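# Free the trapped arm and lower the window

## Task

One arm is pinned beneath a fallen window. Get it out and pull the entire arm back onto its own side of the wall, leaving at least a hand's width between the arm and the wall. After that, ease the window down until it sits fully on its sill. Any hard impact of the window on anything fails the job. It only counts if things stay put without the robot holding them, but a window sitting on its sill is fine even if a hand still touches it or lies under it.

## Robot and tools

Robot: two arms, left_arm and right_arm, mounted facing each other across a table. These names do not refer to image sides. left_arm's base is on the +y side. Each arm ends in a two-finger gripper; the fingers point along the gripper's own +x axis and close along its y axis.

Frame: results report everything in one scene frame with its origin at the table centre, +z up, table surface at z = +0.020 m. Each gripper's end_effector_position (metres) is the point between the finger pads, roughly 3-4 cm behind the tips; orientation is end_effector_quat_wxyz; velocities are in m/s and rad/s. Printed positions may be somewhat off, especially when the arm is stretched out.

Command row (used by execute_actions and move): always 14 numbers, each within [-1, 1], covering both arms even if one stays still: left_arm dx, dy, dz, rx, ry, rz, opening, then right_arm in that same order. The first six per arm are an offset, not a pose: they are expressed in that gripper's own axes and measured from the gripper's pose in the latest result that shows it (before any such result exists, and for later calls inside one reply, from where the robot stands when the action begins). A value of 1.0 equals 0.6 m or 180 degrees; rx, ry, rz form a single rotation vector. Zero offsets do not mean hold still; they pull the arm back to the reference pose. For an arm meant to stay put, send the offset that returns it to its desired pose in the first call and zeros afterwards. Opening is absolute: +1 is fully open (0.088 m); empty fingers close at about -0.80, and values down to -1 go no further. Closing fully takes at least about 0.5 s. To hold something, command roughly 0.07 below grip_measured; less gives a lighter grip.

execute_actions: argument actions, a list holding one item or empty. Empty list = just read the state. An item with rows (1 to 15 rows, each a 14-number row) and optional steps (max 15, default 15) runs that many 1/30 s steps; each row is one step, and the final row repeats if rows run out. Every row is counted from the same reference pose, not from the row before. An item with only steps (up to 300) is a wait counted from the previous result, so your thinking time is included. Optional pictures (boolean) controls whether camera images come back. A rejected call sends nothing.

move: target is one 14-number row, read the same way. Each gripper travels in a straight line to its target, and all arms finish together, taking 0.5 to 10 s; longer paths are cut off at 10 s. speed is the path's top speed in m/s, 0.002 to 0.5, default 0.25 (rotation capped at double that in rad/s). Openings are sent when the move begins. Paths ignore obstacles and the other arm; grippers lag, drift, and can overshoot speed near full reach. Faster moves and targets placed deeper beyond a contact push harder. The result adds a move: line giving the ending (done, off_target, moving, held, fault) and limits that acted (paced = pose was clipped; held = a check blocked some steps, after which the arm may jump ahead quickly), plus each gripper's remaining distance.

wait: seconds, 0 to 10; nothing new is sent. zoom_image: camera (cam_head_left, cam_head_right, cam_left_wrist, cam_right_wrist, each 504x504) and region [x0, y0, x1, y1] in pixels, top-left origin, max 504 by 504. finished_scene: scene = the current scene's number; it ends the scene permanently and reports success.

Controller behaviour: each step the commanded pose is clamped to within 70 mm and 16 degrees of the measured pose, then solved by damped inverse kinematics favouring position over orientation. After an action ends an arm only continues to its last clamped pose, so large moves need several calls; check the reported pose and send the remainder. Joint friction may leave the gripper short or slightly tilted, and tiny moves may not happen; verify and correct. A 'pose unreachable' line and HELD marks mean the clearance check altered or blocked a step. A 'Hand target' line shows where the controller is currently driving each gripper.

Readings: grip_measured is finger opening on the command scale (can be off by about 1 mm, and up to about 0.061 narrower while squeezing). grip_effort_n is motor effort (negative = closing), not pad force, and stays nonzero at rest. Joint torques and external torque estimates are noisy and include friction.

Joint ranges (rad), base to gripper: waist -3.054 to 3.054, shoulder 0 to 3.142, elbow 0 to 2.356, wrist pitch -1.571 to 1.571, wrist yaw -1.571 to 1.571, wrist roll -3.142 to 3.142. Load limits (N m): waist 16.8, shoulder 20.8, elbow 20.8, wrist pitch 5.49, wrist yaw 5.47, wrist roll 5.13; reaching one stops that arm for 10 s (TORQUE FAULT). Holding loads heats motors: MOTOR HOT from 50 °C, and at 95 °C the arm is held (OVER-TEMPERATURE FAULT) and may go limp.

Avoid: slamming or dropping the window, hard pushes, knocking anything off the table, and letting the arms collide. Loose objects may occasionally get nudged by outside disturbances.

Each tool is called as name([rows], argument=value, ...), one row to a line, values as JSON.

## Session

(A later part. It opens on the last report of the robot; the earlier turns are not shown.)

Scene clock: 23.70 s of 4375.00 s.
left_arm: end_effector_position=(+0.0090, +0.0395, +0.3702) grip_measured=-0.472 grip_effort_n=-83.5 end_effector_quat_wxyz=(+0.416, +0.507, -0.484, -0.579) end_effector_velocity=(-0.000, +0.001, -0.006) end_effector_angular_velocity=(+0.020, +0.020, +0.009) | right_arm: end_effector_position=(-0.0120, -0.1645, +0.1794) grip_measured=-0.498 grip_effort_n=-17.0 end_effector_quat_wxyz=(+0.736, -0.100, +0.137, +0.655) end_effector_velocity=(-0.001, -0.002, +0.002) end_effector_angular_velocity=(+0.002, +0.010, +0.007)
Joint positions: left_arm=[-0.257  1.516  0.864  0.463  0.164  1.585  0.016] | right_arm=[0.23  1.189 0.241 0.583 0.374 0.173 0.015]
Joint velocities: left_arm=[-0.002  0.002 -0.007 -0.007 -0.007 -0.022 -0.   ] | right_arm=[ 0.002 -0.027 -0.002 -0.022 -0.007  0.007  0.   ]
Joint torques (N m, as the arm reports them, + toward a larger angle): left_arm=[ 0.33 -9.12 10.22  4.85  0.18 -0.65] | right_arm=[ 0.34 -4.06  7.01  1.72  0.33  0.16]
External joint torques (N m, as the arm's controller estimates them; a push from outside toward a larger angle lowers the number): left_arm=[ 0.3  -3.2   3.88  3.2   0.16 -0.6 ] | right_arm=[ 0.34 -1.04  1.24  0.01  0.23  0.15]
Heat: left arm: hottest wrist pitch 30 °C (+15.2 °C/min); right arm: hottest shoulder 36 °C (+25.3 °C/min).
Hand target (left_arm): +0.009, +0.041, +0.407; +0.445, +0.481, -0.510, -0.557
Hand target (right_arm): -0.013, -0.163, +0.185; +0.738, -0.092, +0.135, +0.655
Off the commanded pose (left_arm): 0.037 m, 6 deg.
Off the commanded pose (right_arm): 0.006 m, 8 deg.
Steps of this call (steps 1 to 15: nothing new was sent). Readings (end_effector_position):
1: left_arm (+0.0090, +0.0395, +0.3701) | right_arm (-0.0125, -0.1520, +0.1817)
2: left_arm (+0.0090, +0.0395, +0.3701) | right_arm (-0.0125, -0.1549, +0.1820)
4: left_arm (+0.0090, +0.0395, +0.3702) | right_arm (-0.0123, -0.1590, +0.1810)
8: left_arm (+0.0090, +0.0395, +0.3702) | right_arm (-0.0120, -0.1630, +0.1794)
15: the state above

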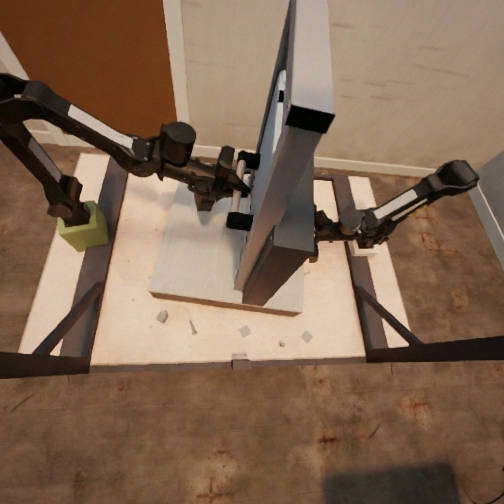

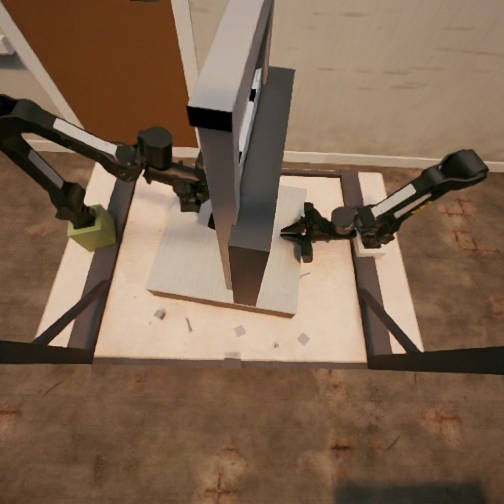

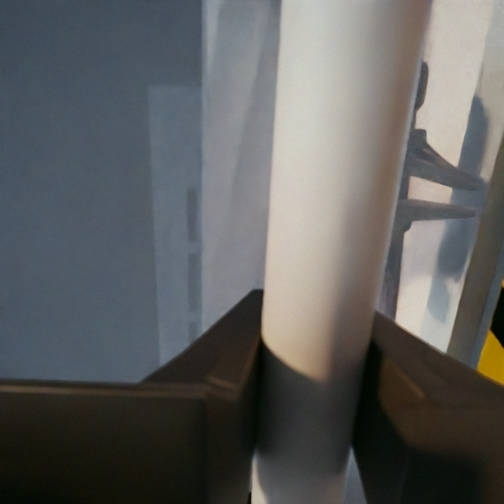

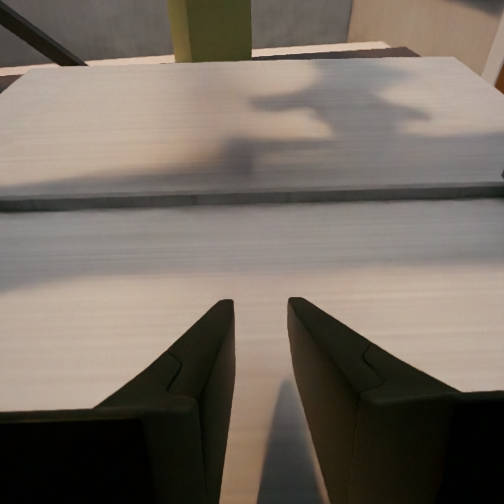

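execute_actions([
  {"rows":[[-0.012,0.062,0,0,0,0.035,-0.7,-0.04,0,0.01,0,0.02,0,-0.5],[-0.012,0.062,0,0,0,0.035,-0.7,-0.08,0,0.02,0,0.04,0,-0.5],[-0.012,0.062,0,0,0,0.035,-0.7,-0.22,0,0.06,0,0.12,0,-0.5]]},
], pictures=false)

move(target=[0.049,-0.262,0,0,0,0.035,-0.7,0,0,0,0,0,0,-0.5], speed=0.02)

Scene clock: 27.43 s of 4375.00 s.
left_arm: end_effector_position=(+0.0090, +0.0395, +0.3702) grip_measured=-0.472 grip_effort_n=-83.5 end_effector_quat_wxyz=(+0.417, +0.506, -0.485, -0.578) end_effector_velocity=(-0.002, +0.002, -0.005) end_effector_angular_velocity=(+0.025, +0.023, -0.006) | right_arm: end_effector_position=(-0.0230, -0.2458, +0.2401) grip_measured=-0.498 grip_effort_n=-17.0 end_effector_quat_wxyz=(+0.705, -0.136, +0.178, +0.673) end_effector_velocity=(-0.006, -0.145, +0.113) end_effector_angular_velocity=(-0.720, +0.119, +0.060)
Joint positions: left_arm=[-0.257  1.517  0.861  0.471  0.164  1.585  0.016] | right_arm=[ 0.434  0.558  0.421 -0.371  0.47   0.3    0.015]
Joint velocities: left_arm=[-0.002 -0.002 -0.002 -0.022  0.007 -0.022 -0.   ] | right_arm=[ 0.349 -0.222  1.018 -2.088  0.037  0.593 -0.   ]
Joint torques (N m, as the arm reports them, + toward a larger angle): left_arm=[ 0.33 -9.13 10.33  4.92  0.19 -0.65] | right_arm=[ 0.26 -0.26  8.04  1.5   0.31  0.23]
External joint torques (N m, as the arm's controller estimates them; a push from outside toward a larger angle lowers the number): left_arm=[ 0.34 -3.1   3.91  3.24  0.15 -0.59] | right_arm=[ 0.27 -0.02  1.6  -0.01  0.15  0.23]
Heat: left arm: hottest wrist pitch 33 °C (+19.7 °C/min); right arm: hottest shoulder 35 °C (+19.7 °C/min).
Hand target (left_arm): +0.009, +0.041, +0.408; +0.446, +0.480, -0.512, -0.556
Hand target (right_arm): -0.021, -0.266, +0.256; +0.698, -0.161, +0.211, +0.665
Off the commanded pose (left_arm): 0.038 m, 6 deg.
Off the commanded pose (right_arm): 0.035 m, 16 deg; orientation clipped at the last step of the last action.
Steps of this call (steps 1 to 90: nothing new was sent; then 0.23 s passed at rest; steps 91 to 105: all 15 steps of this action). Readings (end_effector_position):
91: left_arm (+0.0090, +0.0394, +0.3701) | right_arm (-0.0119, -0.1671, +0.1789)
92: left_arm (+0.0090, +0.0395, +0.3701) | right_arm (-0.0123, -0.1719, +0.1798)
94: left_arm (+0.0090, +0.0395, +0.3700) | right_arm (-0.0148, -0.1844, +0.1894)
98: left_arm (+0.0090, +0.0395, +0.3701) | right_arm (-0.0189, -0.2087, +0.2102)
105: the state above

Scene clock: 36.23 s of 4375.00 s.
left_arm: end_effector_position=(+0.0091, +0.0376, +0.2287) grip_measured=-0.473 grip_effort_n=-83.5 end_effector_quat_wxyz=(+0.460, +0.470, -0.527, -0.538) end_effector_velocity=(+0.002, -0.001, -0.001) end_effector_angular_velocity=(-0.001, +0.007, +0.010) | right_arm: end_effector_position=(-0.0209, -0.2661, +0.2499) grip_measured=-0.498 grip_effort_n=-17.0 end_effector_quat_wxyz=(+0.697, -0.169, +0.211, +0.664) end_effector_velocity=(-0.000, -0.003, -0.007) end_effector_angular_velocity=(-0.030, -0.019, +0.012)
Joint positions: left_arm=[-0.259  2.118  0.619  1.478  0.16   1.571  0.016] | right_arm=[ 0.476  0.537  0.536 -0.623  0.475  0.37   0.015]
Joint velocities: left_arm=[ 0.002  0.007  0.002  0.007 -0.007 -0.007 -0.   ] | right_arm=[ 0.002  0.002 -0.007 -0.022 -0.007 -0.007  0.   ]
Joint torques (N m, as the arm reports them, + toward a larger angle): left_arm=[-0.18 -3.29  2.87  1.06  0.06 -0.22] | right_arm=[ 0.05 -0.28  6.68  1.67  0.23 -0.02]
External joint torques (N m, as the arm's controller estimates them; a push from outside toward a larger angle lowers the number): left_arm=[-0.2   3.95 -0.54 -0.64  0.06 -0.16] | right_arm=[ 0.04 -0.03  0.21  0.18  0.04 -0.02]
Heat: left arm: hottest wrist pitch 37 °C (+21.5 °C/min); right arm: hottest shoulder 32 °C (+9.9 °C/min).
Hand target (left_arm): +0.007, +0.040, +0.210; +0.448, +0.479, -0.513, -0.554
Hand target (right_arm): -0.021, -0.266, +0.250; +0.697, -0.169, +0.211, +0.664
Off the commanded pose (left_arm): 0.019 m, 3 deg.
Off the commanded pose (right_arm): 0.000 m, 0 deg.
move: off_target (left_arm)

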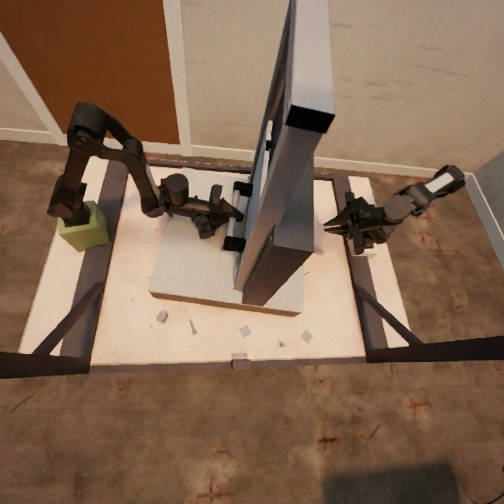

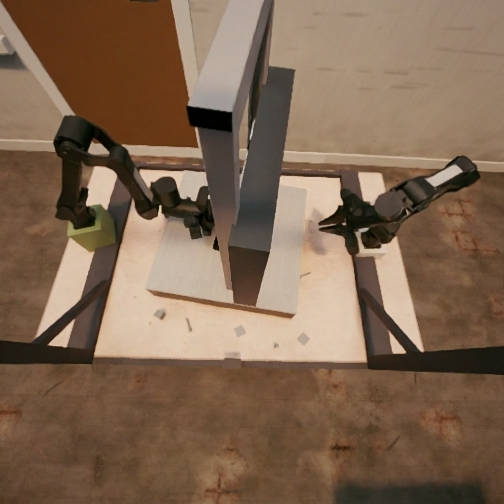

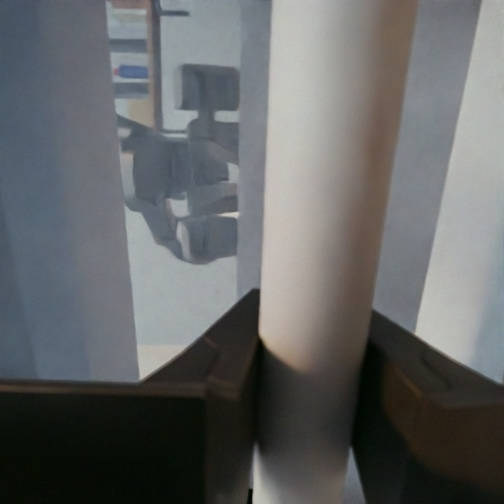

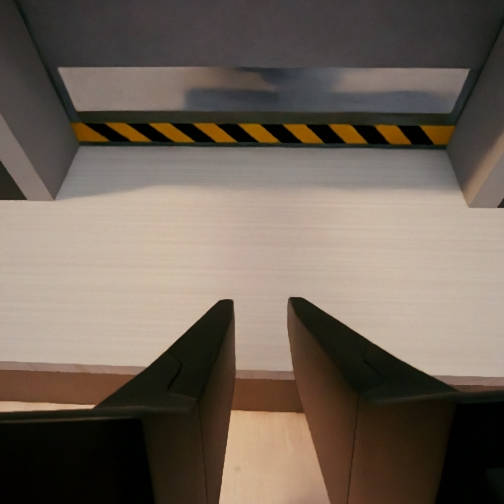

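finished_scene(scene=1)

The scene is finished: the task was done.


## Next scene

The same job, from a new start.

execute_actions(actions=[])

Scene clock: 0.00 s of 4375.00 s.
left_arm: end_effector_position=(+0.1123, +0.1866, +0.4699) grip_measured=+0.857 grip_effort_n=n/a end_effector_quat_wxyz=(+0.801, -0.019, -0.021, -0.598) end_effector_velocity=(+0.002, +0.001, -0.002) end_effector_angular_velocity=(+0.005, +0.010, +0.019) | right_arm: end_effector_position=(-0.0324, +0.1179, +0.1894) grip_measured=+0.829 grip_effort_n=n/a end_effector_quat_wxyz=(+0.665, -0.038, -0.073, +0.742) end_effector_velocity=(+0.000, -0.001, +0.005) end_effector_angular_velocity=(+0.013, -0.007, +0.005)
Joint positions: left_arm=[ 0.007  0.849  0.655  0.25   0.001 -0.006  0.081] | right_arm=[ 0.028  2.336  1.289  1.088 -0.029 -0.158  0.08 ]
Joint velocities: left_arm=[-0.002 -0.002 -0.002 -0.007 -0.022 -0.007 -0.   ] | right_arm=[-0.002 -0.007 -0.002  0.007 -0.007 -0.007  0.   ]
Joint torques (N m, as the arm reports them, + toward a larger angle): no reading
External joint torques (N m, as the arm's controller estimates them; a push from outside toward a larger angle lowers the number): no reading
Heat: left arm: hottest wrist pitch 27 °C (+0.0 °C/min); right arm: hottest wrist pitch 27 °C (+0.0 °C/min).
Hand target (left_arm): +0.112, +0.187, +0.470; +0.801, -0.019, -0.021, -0.598
Hand target (right_arm): -0.033, +0.119, +0.198; +0.664, -0.039, -0.084, +0.742

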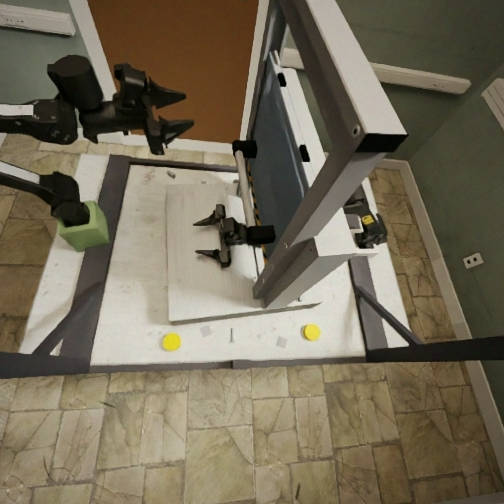

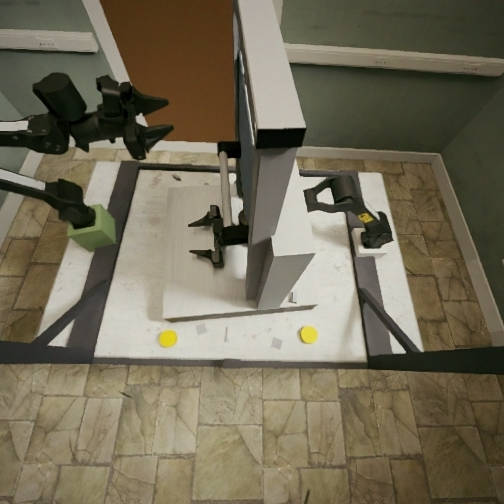

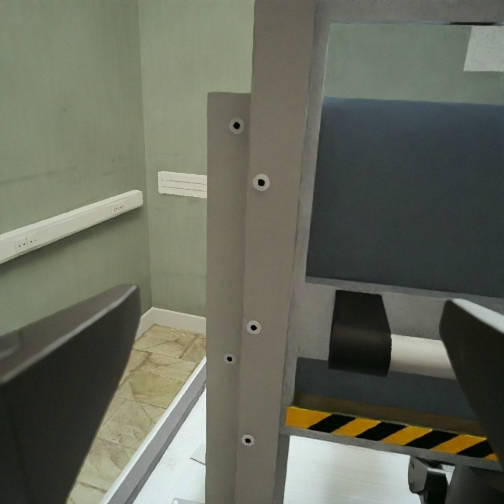

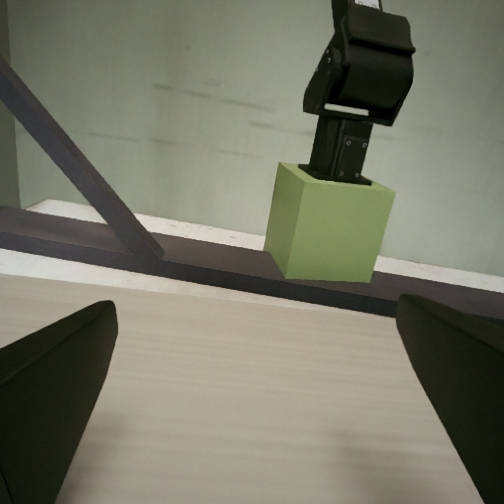

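move(target=[0.063,-0.215,-0.138,0.498,-0.048,-0.048,1,0,0,0,0,0,0,-0.5], speed=0.4)

Scene clock: 4.30 s of 4375.00 s.
left_arm: end_effector_position=(+0.0017, +0.1108, +0.3885) grip_measured=+1.000 grip_effort_n=16.0 end_effector_quat_wxyz=(+0.537, +0.509, -0.488, -0.463) end_effector_velocity=(-0.002, +0.000, -0.004) end_effector_angular_velocity=(+0.014, -0.023, +0.001) | right_arm: end_effector_position=(-0.0324, +0.1178, +0.1869) grip_measured=-0.497 grip_effort_n=-17.9 end_effector_quat_wxyz=(+0.665, -0.038, -0.070, +0.743) end_effector_velocity=(-0.003, -0.001, -0.001) end_effector_angular_velocity=(-0.008, +0.006, +0.010)
Joint positions: left_arm=[-0.434  1.279  0.525  0.809 -0.247  1.58   0.088] | right_arm=[ 0.028  2.341  1.288  1.09  -0.029 -0.153  0.015]
Joint velocities: left_arm=[-0.007  0.002 -0.002 -0.007 -0.007  0.022  0.   ] | right_arm=[ 0.002 -0.002 -0.002 -0.007 -0.007  0.007  0.   ]
Joint torques (N m, as the arm reports them, + toward a larger angle): left_arm=[-0.08 -2.95  7.8   2.33 -0.08  0.05] | right_arm=[  0.02 -11.95   5.43   1.81   0.01  -0.19]
External joint torques (N m, as the arm's controller estimates them; a push from outside toward a larger angle lowers the number): left_arm=[-0.07  1.21  1.51  0.65 -0.09  0.1 ] | right_arm=[ 0.   -1.46  0.06  0.08  0.01 -0.21]
Heat: left arm: hottest wrist pitch 28 °C (+0.0 °C/min); right arm: hottest shoulder 29 °C (+0.0 °C/min).
Hand target (left_arm): +0.001, +0.109, +0.389; +0.536, +0.511, -0.490, -0.460
Hand target (right_arm): -0.032, +0.118, +0.189; +0.665, -0.038, -0.073, +0.742
Off the commanded pose (left_arm): 0.003 m, 1 deg.
Off the commanded pose (right_arm): 0.003 m, 0 deg.
move: done

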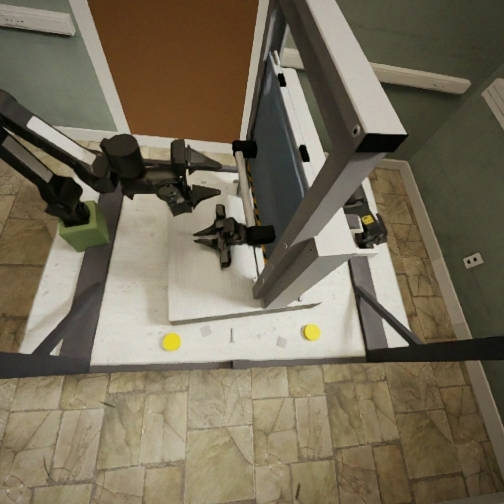

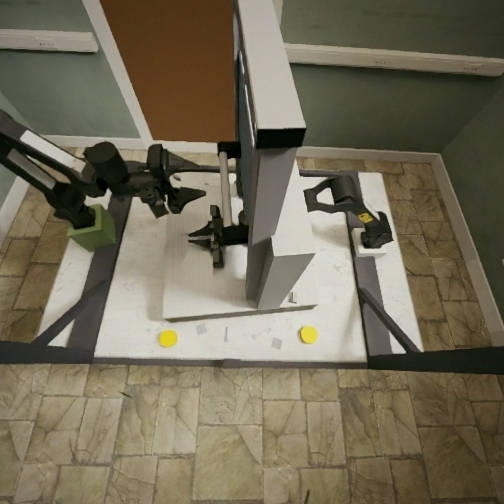

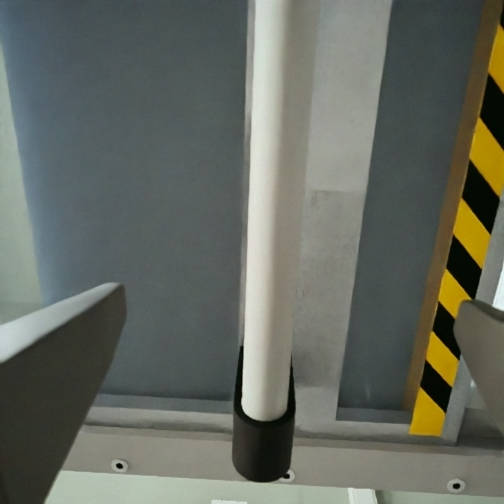

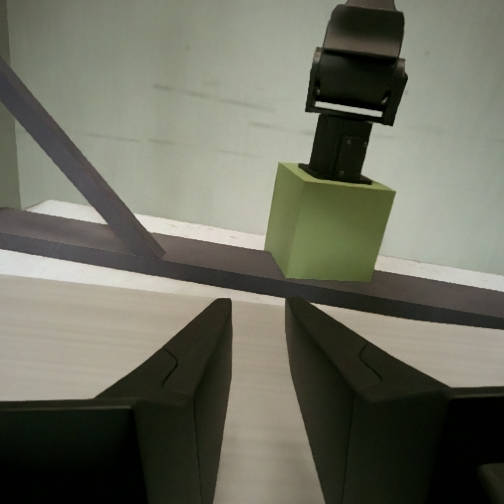

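Width 54px versus ~105 at grasp: about 0.08 forward.

move(target=[0.133,0,0.02,0,0,0,1,0,0,0,0,0,0,-0.5], speed=0.1)

move(target=[0,0,0,0,0,0,-0.7,0,0,0,0,0,0,-0.5])

move(target=[0.008,0.15,0,0,0,0,-0.7,0,0,0,0,0,0,-0.5], speed=0.06)

Scene clock: 9.00 s of 4375.00 s.
left_arm: end_effector_position=(-0.0031, +0.0340, +0.3919) grip_measured=+1.000 grip_effort_n=16.0 end_effector_quat_wxyz=(+0.536, +0.510, -0.489, -0.462) end_effector_velocity=(-0.002, -0.002, -0.002) end_effector_angular_velocity=(+0.005, +0.020, -0.011) | right_arm: end_effector_position=(-0.0324, +0.1178, +0.1860) grip_measured=-0.497 grip_effort_n=-17.9 end_effector_quat_wxyz=(+0.665, -0.036, -0.067, +0.743) end_effector_velocity=(-0.005, -0.001, -0.001) end_effector_angular_velocity=(-0.005, -0.023, +0.024)
Joint positions: left_arm=[-0.412  1.591  0.801  0.844 -0.226  1.582  0.088] | right_arm=[ 0.028  2.343  1.288  1.091 -0.029 -0.148  0.015]
Joint velocities: left_arm=[-0.002  0.007  0.007 -0.007  0.007 -0.022  0.   ] | right_arm=[ 0.002 -0.002 -0.002 -0.007 -0.022 -0.022 -0.   ]
Joint torques (N m, as the arm reports them, + toward a larger angle): left_arm=[ 0.4  -4.69  8.4   2.    0.18 -0.2 ] | right_arm=[  0.02 -11.74   5.35   1.78   0.01  -0.23]
External joint torques (N m, as the arm's controller estimates them; a push from outside toward a larger angle lowers the number): left_arm=[ 0.45  1.75  2.14  0.29  0.16 -0.14] | right_arm=[ 0.01 -1.32  0.02  0.08  0.01 -0.25]
Heat: left arm: hottest wrist pitch 28 °C (+6.7 °C/min); right arm: hottest shoulder 32 °C (+33.3 °C/min).
Hand target (left_arm): -0.003, +0.030, +0.392; +0.537, +0.509, -0.488, -0.463
Hand target (right_arm): -0.032, +0.118, +0.187; +0.665, -0.038, -0.070, +0.743
Off the commanded pose (left_arm): 0.004 m, 0 deg.
Off the commanded pose (right_arm): 0.001 m, 0 deg.
After step 90, 0.37 s passed at rest.
move: done

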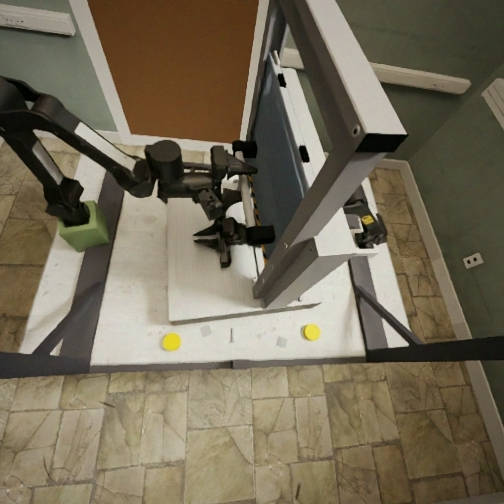

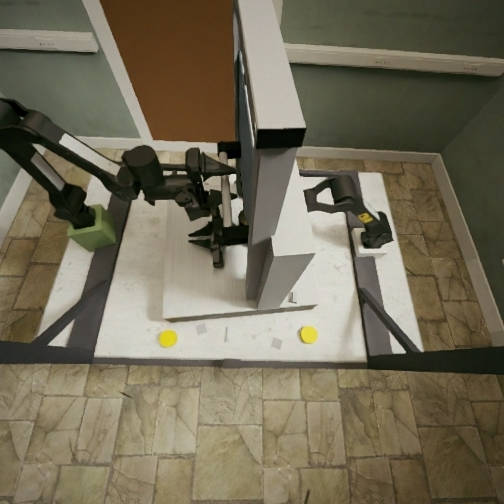

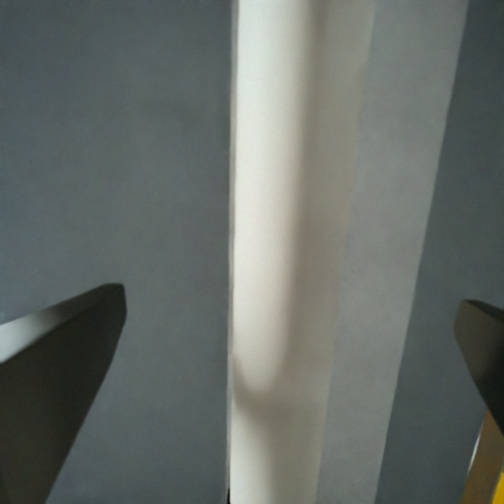

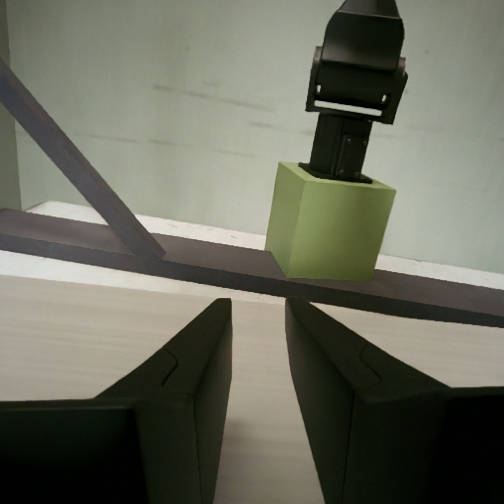

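Scene clock: 9.80 s of 4375.00 s.
left_arm: end_effector_position=(-0.0032, +0.0342, +0.3932) grip_measured=-0.456 grip_effort_n=-83.5 end_effector_quat_wxyz=(+0.538, +0.508, -0.490, -0.461) end_effector_velocity=(+0.000, +0.001, -0.004) end_effector_angular_velocity=(+0.013, -0.008, +0.005) | right_arm: end_effector_position=(-0.0322, +0.1178, +0.1852) grip_measured=-0.497 grip_effort_n=-17.9 end_effector_quat_wxyz=(+0.665, -0.033, -0.064, +0.743) end_effector_velocity=(+0.000, -0.001, +0.002) end_effector_angular_velocity=(+0.008, -0.007, +0.005)
Joint positions: left_arm=[-0.413  1.59   0.801  0.849 -0.226  1.58   0.017] | right_arm=[ 0.028  2.345  1.288  1.094 -0.028 -0.138  0.015]
Joint velocities: left_arm=[-0.002 -0.002 -0.007 -0.007 -0.007  0.007 -0.   ] | right_arm=[-0.002 -0.002 -0.002  0.007 -0.007 -0.007 -0.   ]
Joint torques (N m, as the arm reports them, + toward a larger angle): left_arm=[ 0.12 -5.47  6.79  1.76  0.02 -0.01] | right_arm=[  0.04 -11.74   5.34   1.71  -0.01  -0.37]
External joint torques (N m, as the arm's controller estimates them; a push from outside toward a larger angle lowers the number): left_arm=[0.17 0.8  0.65 0.1  0.   0.05] | right_arm=[ 0.02 -1.2  -0.05 -0.02 -0.01 -0.39]
Heat: left arm: hottest wrist pitch 28 °C (+6.1 °C/min); right arm: hottest shoulder 33 °C (+36.7 °C/min).
Hand target (left_arm): -0.003, +0.034, +0.392; +0.536, +0.510, -0.489, -0.462
Hand target (right_arm): -0.032, +0.118, +0.186; +0.665, -0.036, -0.067, +0.743
Off the commanded pose (left_arm): 0.001 m, 0 deg.
Off the commanded pose (right_arm): 0.001 m, 1 deg.
move: done

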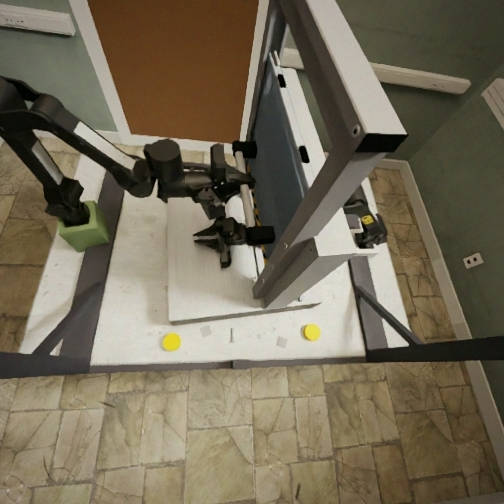

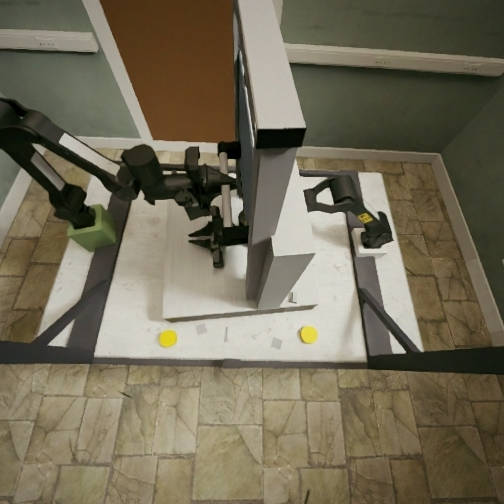

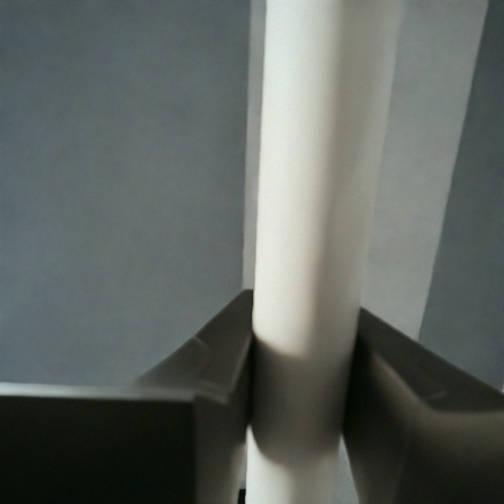

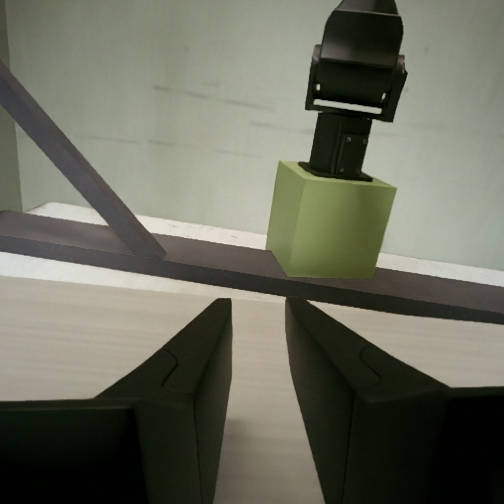

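Scene clock: 11.57 s of 4375.00 s.
left_arm: end_effector_position=(-0.0033, +0.0328, +0.4093) grip_measured=-0.457 grip_effort_n=-83.5 end_effector_quat_wxyz=(+0.490, +0.555, -0.449, -0.500) end_effector_velocity=(+0.000, +0.001, -0.003) end_effector_angular_velocity=(+0.042, -0.014, +0.004) | right_arm: end_effector_position=(-0.0322, +0.1178, +0.1848) grip_measured=-0.497 grip_effort_n=-17.9 end_effector_quat_wxyz=(+0.665, -0.033, -0.063, +0.743) end_effector_velocity=(-0.002, -0.001, -0.001) end_effector_angular_velocity=(-0.006, -0.009, +0.019)
Joint positions: left_arm=[-0.413  1.504  0.957  0.428 -0.226  1.563  0.017] | right_arm=[ 0.028  2.346  1.288  1.093 -0.028 -0.138  0.015]
Joint velocities: left_arm=[-0.002 -0.007  0.017 -0.066 -0.007  0.007 -0.   ] | right_arm=[-0.002 -0.002 -0.002 -0.007 -0.022 -0.007  0.   ]
Joint torques (N m, as the arm reports them, + toward a larger angle): left_arm=[ -0.02 -11.61  17.1    4.95  -0.06   0.5 ] | right_arm=[ -0.04 -11.64   5.35   2.     0.03  -0.03]
External joint torques (N m, as the arm's controller estimates them; a push from outside toward a larger angle lowers the number): left_arm=[-0.02 -5.37 10.36  3.23 -0.05  0.56] | right_arm=[-0.05 -1.18  0.01  0.28  0.03 -0.04]
Heat: left arm: hottest wrist pitch 29 °C (+10.4 °C/min); right arm: hottest shoulder 34 °C (+36.3 °C/min).
Hand target (left_arm): -0.003, +0.041, +0.481; +0.539, +0.508, -0.489, -0.461
Hand target (right_arm): -0.032, +0.118, +0.185; +0.665, -0.033, -0.064, +0.743
Off the commanded pose (left_arm): 0.074 m, 10 deg.
Off the commanded pose (right_arm): 0.000 m, 0 deg.
move: off_target (left_arm); limits=paced

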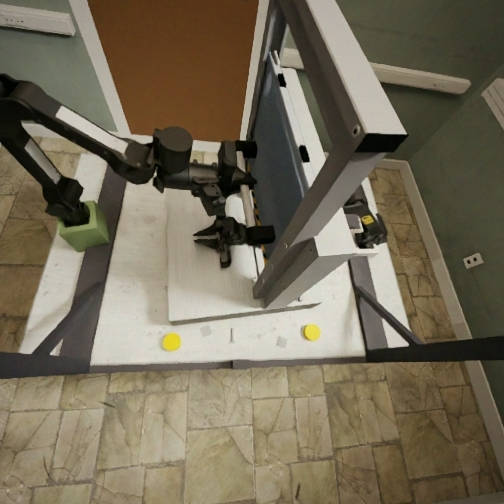

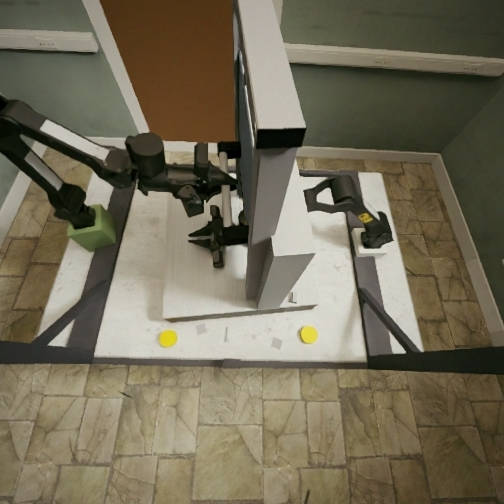

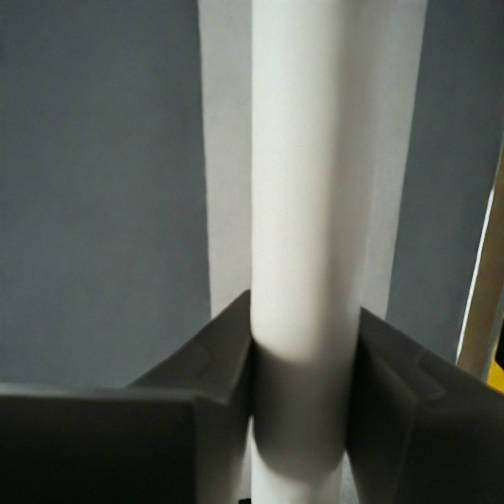

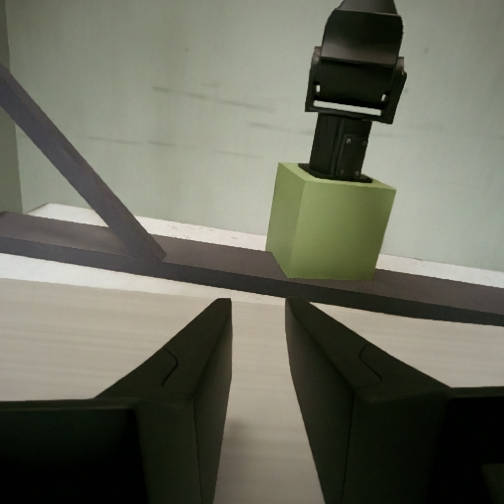

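execute_actions([
  {"rows":[[-0.012,0.105,0,0,0,0.045,-0.7,-0.03,0,0,0,0,0,-0.5],[-0.012,0.105,0,0,0,0.045,-0.7,-0.06,0,0,0,0,0,-0.5],[-0.012,0.105,0,0,0,0.045,-0.7,-0.16,0,-0.01,0.03,0,0,-0.5]]},
], pictures=false)

execute_actions([
  {"rows":[[-0.012,0.105,0,0,0,0.045,-0.7,-0.16,0,0,0,0.03,0,-0.5]]},
])

Scene clock: 15.57 s of 4375.00 s.
left_arm: end_effector_position=(-0.0033, +0.0326, +0.4085) grip_measured=-0.457 grip_effort_n=-83.5 end_effector_quat_wxyz=(+0.485, +0.560, -0.446, -0.502) end_effector_velocity=(-0.002, +0.000, -0.005) end_effector_angular_velocity=(+0.021, +0.003, +0.001) | right_arm: end_effector_position=(-0.0231, +0.0325, +0.1776) grip_measured=-0.497 grip_effort_n=-17.9 end_effector_quat_wxyz=(+0.667, -0.004, -0.033, +0.744) end_effector_velocity=(+0.007, -0.053, -0.003) end_effector_angular_velocity=(-0.003, +0.007, +0.000)
Joint positions: left_arm=[-0.413  1.504  0.965  0.405 -0.227  1.567  0.017] | right_arm=[ 0.024  2.174  0.866  1.346 -0.031 -0.054  0.015]
Joint velocities: left_arm=[-0.007  0.002  0.002 -0.022 -0.007 -0.007 -0.   ] | right_arm=[-0.007 -0.1   -0.242  0.139 -0.007  0.007 -0.   ]
Joint torques (N m, as the arm reports them, + toward a larger angle): left_arm=[ -0.28 -10.53  16.37   4.79  -0.1    0.84] | right_arm=[-0.47 -9.8   3.46  1.94 -0.21  0.24]
External joint torques (N m, as the arm's controller estimates them; a push from outside toward a larger angle lowers the number): left_arm=[-0.29 -4.28  9.63  3.05 -0.09  0.9 ] | right_arm=[-0.47 -1.38 -0.94  0.24 -0.21  0.23]
Heat: left arm: hottest wrist pitch 33 °C (+23.1 °C/min); right arm: hottest shoulder 35 °C (+30.8 °C/min).
Hand target (left_arm): -0.004, +0.038, +0.471; +0.524, +0.522, -0.486, -0.464
Hand target (right_arm): -0.021, +0.024, +0.176; +0.666, -0.002, -0.028, +0.745
Off the commanded pose (left_arm): 0.064 m, 9 deg.
Off the commanded pose (right_arm): 0.010 m, 1 deg.
Steps of this call (steps 1 to 90: nothing new was sent; then 0.50 s passed at rest; steps 91 to 105: all 15 steps of this action). Readings (end_effector_position):
91: left_arm (-0.0033, +0.0327, +0.4093) | right_arm (-0.0321, +0.1163, +0.1828)
92: left_arm (-0.0033, +0.0327, +0.4092) | right_arm (-0.0318, +0.1121, +0.1826)
94: left_arm (-0.0033, +0.0326, +0.4090) | right_arm (-0.0303, +0.0944, +0.1806)
98: left_arm (-0.0033, +0.0326, +0.4087) | right_arm (-0.0263, +0.0594, +0.1781)
105: the state above

Scene clock: 16.07 s of 4375.00 s.
left_arm: end_effector_position=(-0.0034, +0.0323, +0.4079) grip_measured=-0.457 grip_effort_n=-83.5 end_effector_quat_wxyz=(+0.480, +0.565, -0.444, -0.504) end_effector_velocity=(+0.000, +0.001, -0.002) end_effector_angular_velocity=(+0.014, +0.016, +0.018) | right_arm: end_effector_position=(-0.0148, -0.0567, +0.1714) grip_measured=-0.497 grip_effort_n=-17.9 end_effector_quat_wxyz=(+0.667, -0.040, +0.001, +0.744) end_effector_velocity=(+0.007, -0.034, +0.001) end_effector_angular_velocity=(-0.031, -0.010, -0.014)
Joint positions: left_arm=[-0.413  1.504  0.975  0.381 -0.228  1.569  0.017] | right_arm=[ 0.021  1.926  0.481  1.385 -0.031 -0.053  0.015]
Joint velocities: left_arm=[-0.007 -0.002  0.002 -0.022 -0.022 -0.022 -0.   ] | right_arm=[-0.007 -0.115 -0.139 -0.007  0.007 -0.007 -0.   ]
Joint torques (N m, as the arm reports them, + toward a larger angle): left_arm=[ -0.35 -10.29  16.53   4.77  -0.13   0.9 ] | right_arm=[-0.23 -8.02  3.06  2.13  0.   -0.12]
External joint torques (N m, as the arm's controller estimates them; a push from outside toward a larger angle lowers the number): left_arm=[-0.32 -3.98  9.75  3.04 -0.12  0.95] | right_arm=[-0.2  -1.9  -0.7   0.42  0.   -0.13]
Heat: left arm: hottest wrist pitch 33 °C (+22.4 °C/min); right arm: hottest shoulder 36 °C (+33.6 °C/min).
Hand target (left_arm): -0.004, +0.037, +0.471; +0.519, +0.527, -0.484, -0.467
Hand target (right_arm): -0.013, -0.062, +0.175; +0.668, -0.039, -0.001, +0.743
Off the commanded pose (left_arm): 0.064 m, 9 deg.
Off the commanded pose (right_arm): 0.007 m, 0 deg.
Steps of this call (steps 1 to 15: all 15 steps of this action). Readings (end_effector_position):
1: left_arm (-0.0033, +0.0325, +0.4083) | right_arm (-0.0224, +0.0269, +0.1769)
2: left_arm (-0.0033, +0.0325, +0.4082) | right_arm (-0.0216, +0.0169, +0.1741)
4: left_arm (-0.0033, +0.0324, +0.4081) | right_arm (-0.0198, -0.0063, +0.1692)
8: left_arm (-0.0034, +0.0323, +0.4079) | right_arm (-0.0169, -0.0383, +0.1674)
15: the state above

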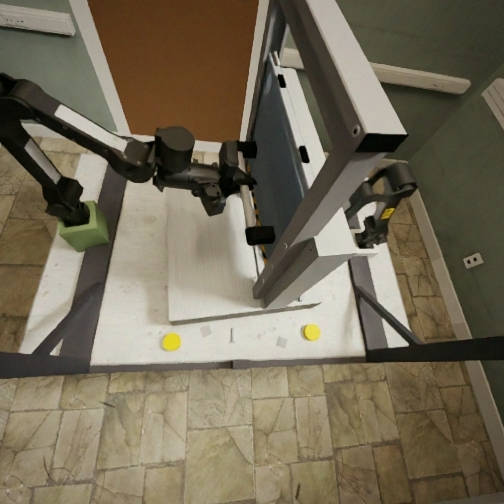

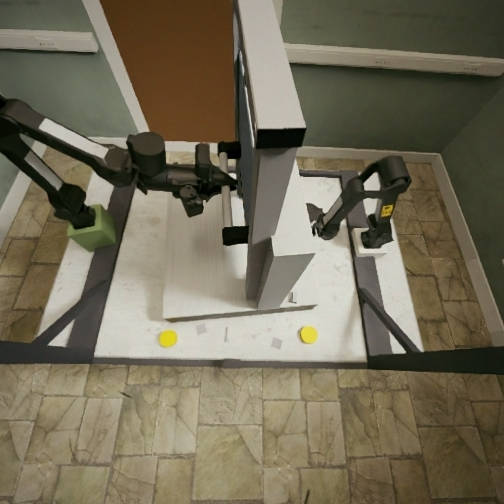

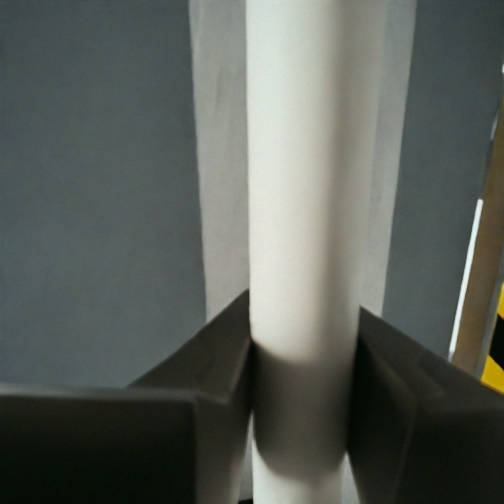

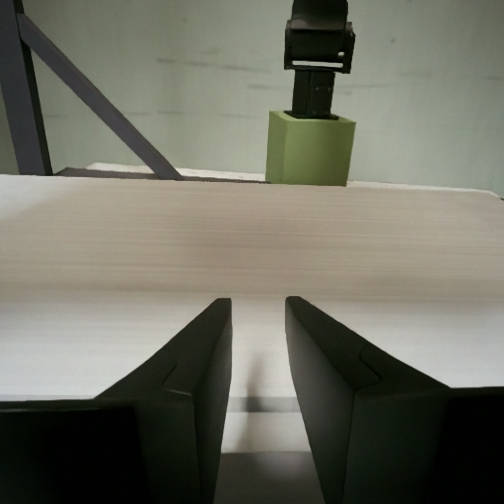

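execute_actions([
  {"rows":[[-0.012,0.09,0,0,0,0.045,-0.7,-0.04,0,0,0,0.02,0,-0.5],[-0.012,0.09,0,0,0,0.045,-0.7,-0.08,0,0.01,0,0.04,0,-0.5],[-0.012,0.09,0,0,0,0.045,-0.7,-0.18,0,0.02,0,0.13,0,-0.5]]},
], pictures=false)

execute_actions([
  {"rows":[[-0.012,0.08,0,0,0,0.045,-0.7,-0.23,0,0.06,0,0.12,0,-0.5]]},
], pictures=false)

move(target=[0.047,-0.31,0.008,0,0,0.035,-0.7,0,0,0,0,0,0,-0.5], speed=0.021)

Scene clock: 19.80 s of 4375.00 s.
left_arm: end_effector_position=(-0.0034, +0.0323, +0.4084) grip_measured=-0.457 grip_effort_n=-83.5 end_effector_quat_wxyz=(+0.480, +0.565, -0.444, -0.503) end_effector_velocity=(-0.000, -0.000, -0.001) end_effector_angular_velocity=(-0.005, +0.021, +0.008) | right_arm: end_effector_position=(-0.0048, -0.1573, +0.1852) grip_measured=-0.497 grip_effort_n=-17.9 end_effector_quat_wxyz=(+0.663, -0.132, +0.088, +0.732) end_effector_velocity=(+0.006, -0.084, -0.021) end_effector_angular_velocity=(-0.704, -0.056, -0.011)
Joint positions: left_arm=[-0.413  1.504  0.975  0.383 -0.229  1.57   0.017] | right_arm=[ 0.023  1.181  0.233  0.632 -0.012 -0.053  0.015]
Joint velocities: left_arm=[-0.002  0.002 -0.002  0.007 -0.007 -0.022 -0.   ] | right_arm=[ 0.012 -0.911  0.222 -1.839  0.022  0.007 -0.   ]
Joint torques (N m, as the arm reports them, + toward a larger angle): left_arm=[-0.34 -9.44 14.55  5.32 -0.12  0.92] | right_arm=[ 0.29 -3.69  7.11  1.81  0.15 -0.13]
External joint torques (N m, as the arm's controller estimates them; a push from outside toward a larger angle lowers the number): left_arm=[-0.34 -3.22  7.8   3.6  -0.1   0.98] | right_arm=[ 0.31 -0.87  1.13  0.07  0.15 -0.14]
Heat: left arm: hottest wrist pitch 37 °C (+30.3 °C/min); right arm: hottest shoulder 36 °C (+27.3 °C/min).
Hand target (left_arm): -0.005, +0.035, +0.461; +0.514, +0.532, -0.482, -0.469
Hand target (right_arm): -0.004, -0.165, +0.192; +0.659, -0.157, +0.107, +0.727
Off the commanded pose (left_arm): 0.054 m, 8 deg.
Off the commanded pose (right_arm): 0.008 m, 9 deg.
Steps of this call (steps 1 to 90: nothing new was sent; then 0.23 s passed at rest; steps 91 to 105: all 15 steps of this action). Readings (end_effector_position):
91: left_arm (-0.0034, +0.0323, +0.4078) | right_arm (-0.0142, -0.0627, +0.1716)
92: left_arm (-0.0034, +0.0323, +0.4078) | right_arm (-0.0138, -0.0678, +0.1703)
94: left_arm (-0.0034, +0.0323, +0.4079) | right_arm (-0.0119, -0.0887, +0.1702)
98: left_arm (-0.0034, +0.0323, +0.4082) | right_arm (-0.0078, -0.1272, +0.1790)
105: the state above

Scene clock: 20.30 s of 4375.00 s.
left_arm: end_effector_position=(-0.0033, +0.0323, +0.4098) grip_measured=-0.457 grip_effort_n=-83.5 end_effector_quat_wxyz=(+0.484, +0.562, -0.447, -0.500) end_effector_velocity=(+0.000, +0.002, -0.004) end_effector_angular_velocity=(+0.011, +0.005, +0.006) | right_arm: end_effector_position=(+0.0011, -0.2440, +0.2466) grip_measured=-0.497 grip_effort_n=-17.9 end_effector_quat_wxyz=(+0.658, -0.161, +0.111, +0.727) end_effector_velocity=(+0.009, -0.151, +0.117) end_effector_angular_velocity=(-0.715, -0.089, +0.015)
Joint positions: left_arm=[-0.414  1.504  0.97   0.4   -0.231  1.572  0.017] | right_arm=[ 0.039  0.444  0.377 -0.323  0.006 -0.053  0.015]
Joint velocities: left_arm=[-0.002 -0.002 -0.007 -0.007 -0.007 -0.007 -0.   ] | right_arm=[ 0.046 -0.295  1.043 -2.059  0.037 -0.007 -0.   ]
Joint torques (N m, as the arm reports them, + toward a larger angle): left_arm=[-0.31 -9.01 12.85  5.87 -0.05  0.94] | right_arm=[0.33 0.1  8.04 1.65 0.16 0.2 ]
External joint torques (N m, as the arm's controller estimates them; a push from outside toward a larger angle lowers the number): left_arm=[-0.35 -2.76  6.12  4.15 -0.03  1.  ] | right_arm=[0.32 0.13 1.47 0.01 0.16 0.17]
Heat: left arm: hottest wrist pitch 37 °C (+29.6 °C/min); right arm: hottest shoulder 36 °C (+26.6 °C/min).
Hand target (left_arm): -0.005, +0.035, +0.456; +0.515, +0.532, -0.482, -0.468
Hand target (right_arm): +0.003, -0.267, +0.261; +0.652, -0.193, +0.142, +0.720
Off the commanded pose (left_arm): 0.047 m, 7 deg.
Off the commanded pose (right_arm): 0.037 m, 17 deg; orientation clipped at the last step of the last action.
Steps of this call (steps 1 to 15: all 15 steps of this action). Readings (end_effector_position):
1: left_arm (-0.0034, +0.0322, +0.4088) | right_arm (-0.0044, -0.1622, +0.1874)
2: left_arm (-0.0034, +0.0322, +0.4093) | right_arm (-0.0039, -0.1689, +0.1910)
4: left_arm (-0.0034, +0.0322, +0.4096) | right_arm (-0.0030, -0.1819, +0.2033)
8: left_arm (-0.0034, +0.0322, +0.4097) | right_arm (-0.0013, -0.2066, +0.2205)
15: the state above

Scene clock: 30.07 s of 4375.00 s.
left_arm: end_effector_position=(-0.0036, +0.0289, +0.2332) grip_measured=-0.464 grip_effort_n=-83.5 end_effector_quat_wxyz=(+0.522, +0.522, -0.481, -0.473) end_effector_velocity=(-0.004, +0.002, -0.005) end_effector_angular_velocity=(+0.000, +0.022, -0.015) | right_arm: end_effector_position=(+0.0029, -0.2661, +0.2559) grip_measured=-0.497 grip_effort_n=-17.9 end_effector_quat_wxyz=(+0.650, -0.198, +0.143, +0.720) end_effector_velocity=(-0.001, -0.001, -0.005) end_effector_angular_velocity=(-0.016, -0.018, +0.014)
Joint positions: left_arm=[-0.409  2.143  0.664  1.489 -0.216  1.581  0.016] | right_arm=[ 0.044  0.413  0.496 -0.575  0.011 -0.052  0.015]
Joint velocities: left_arm=[-0.007  0.017 -0.007  0.022  0.007 -0.022 -0.   ] | right_arm=[-0.002  0.002 -0.007 -0.007 -0.007 -0.022  0.   ]
Joint torques (N m, as the arm reports them, + toward a larger angle): left_arm=[ 0.7  -4.44  3.74  1.62 -0.01  0.49] | right_arm=[ 0.04  0.06  6.73  1.86  0.01 -0.01]
External joint torques (N m, as the arm's controller estimates them; a push from outside toward a larger angle lowers the number): left_arm=[ 0.74  2.98  0.3  -0.06 -0.01  0.54] | right_arm=[ 0.04 -0.06  0.14  0.18  0.01 -0.02]
Heat: left arm: hottest wrist pitch 42 °C (+29.9 °C/min); right arm: hottest shoulder 33 °C (+12.0 °C/min).
Hand target (left_arm): -0.001, +0.029, +0.221; +0.510, +0.536, -0.477, -0.473
Hand target (right_arm): +0.003, -0.266, +0.256; +0.650, -0.198, +0.143, +0.720
Off the commanded pose (left_arm): 0.012 m, 2 deg.
Off the commanded pose (right_arm): 0.000 m, 0 deg.
move: off_target (left_arm)

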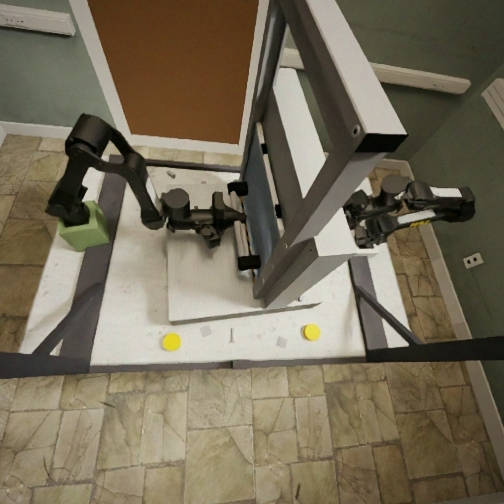

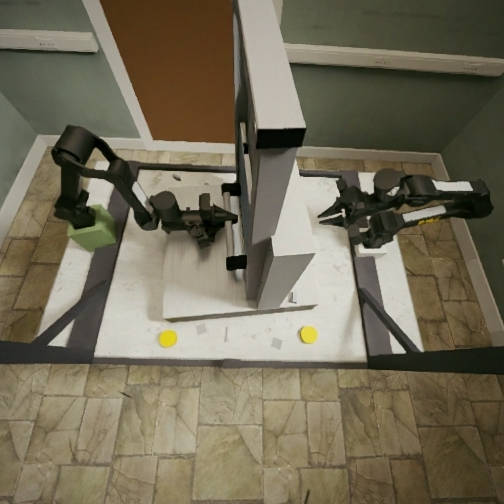

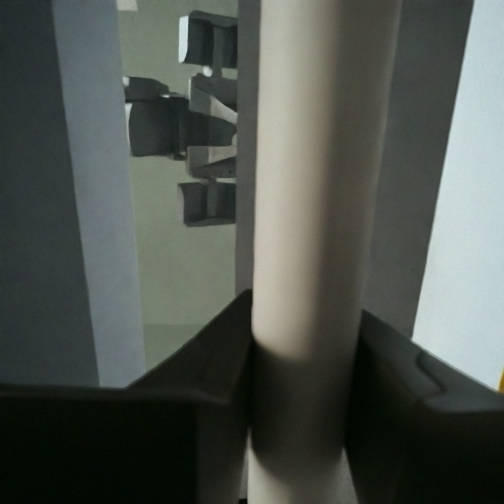

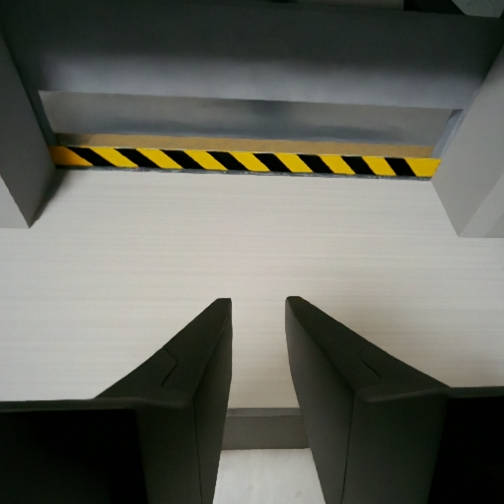

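finished_scene(scene=2)

The scene is finished: the task was done.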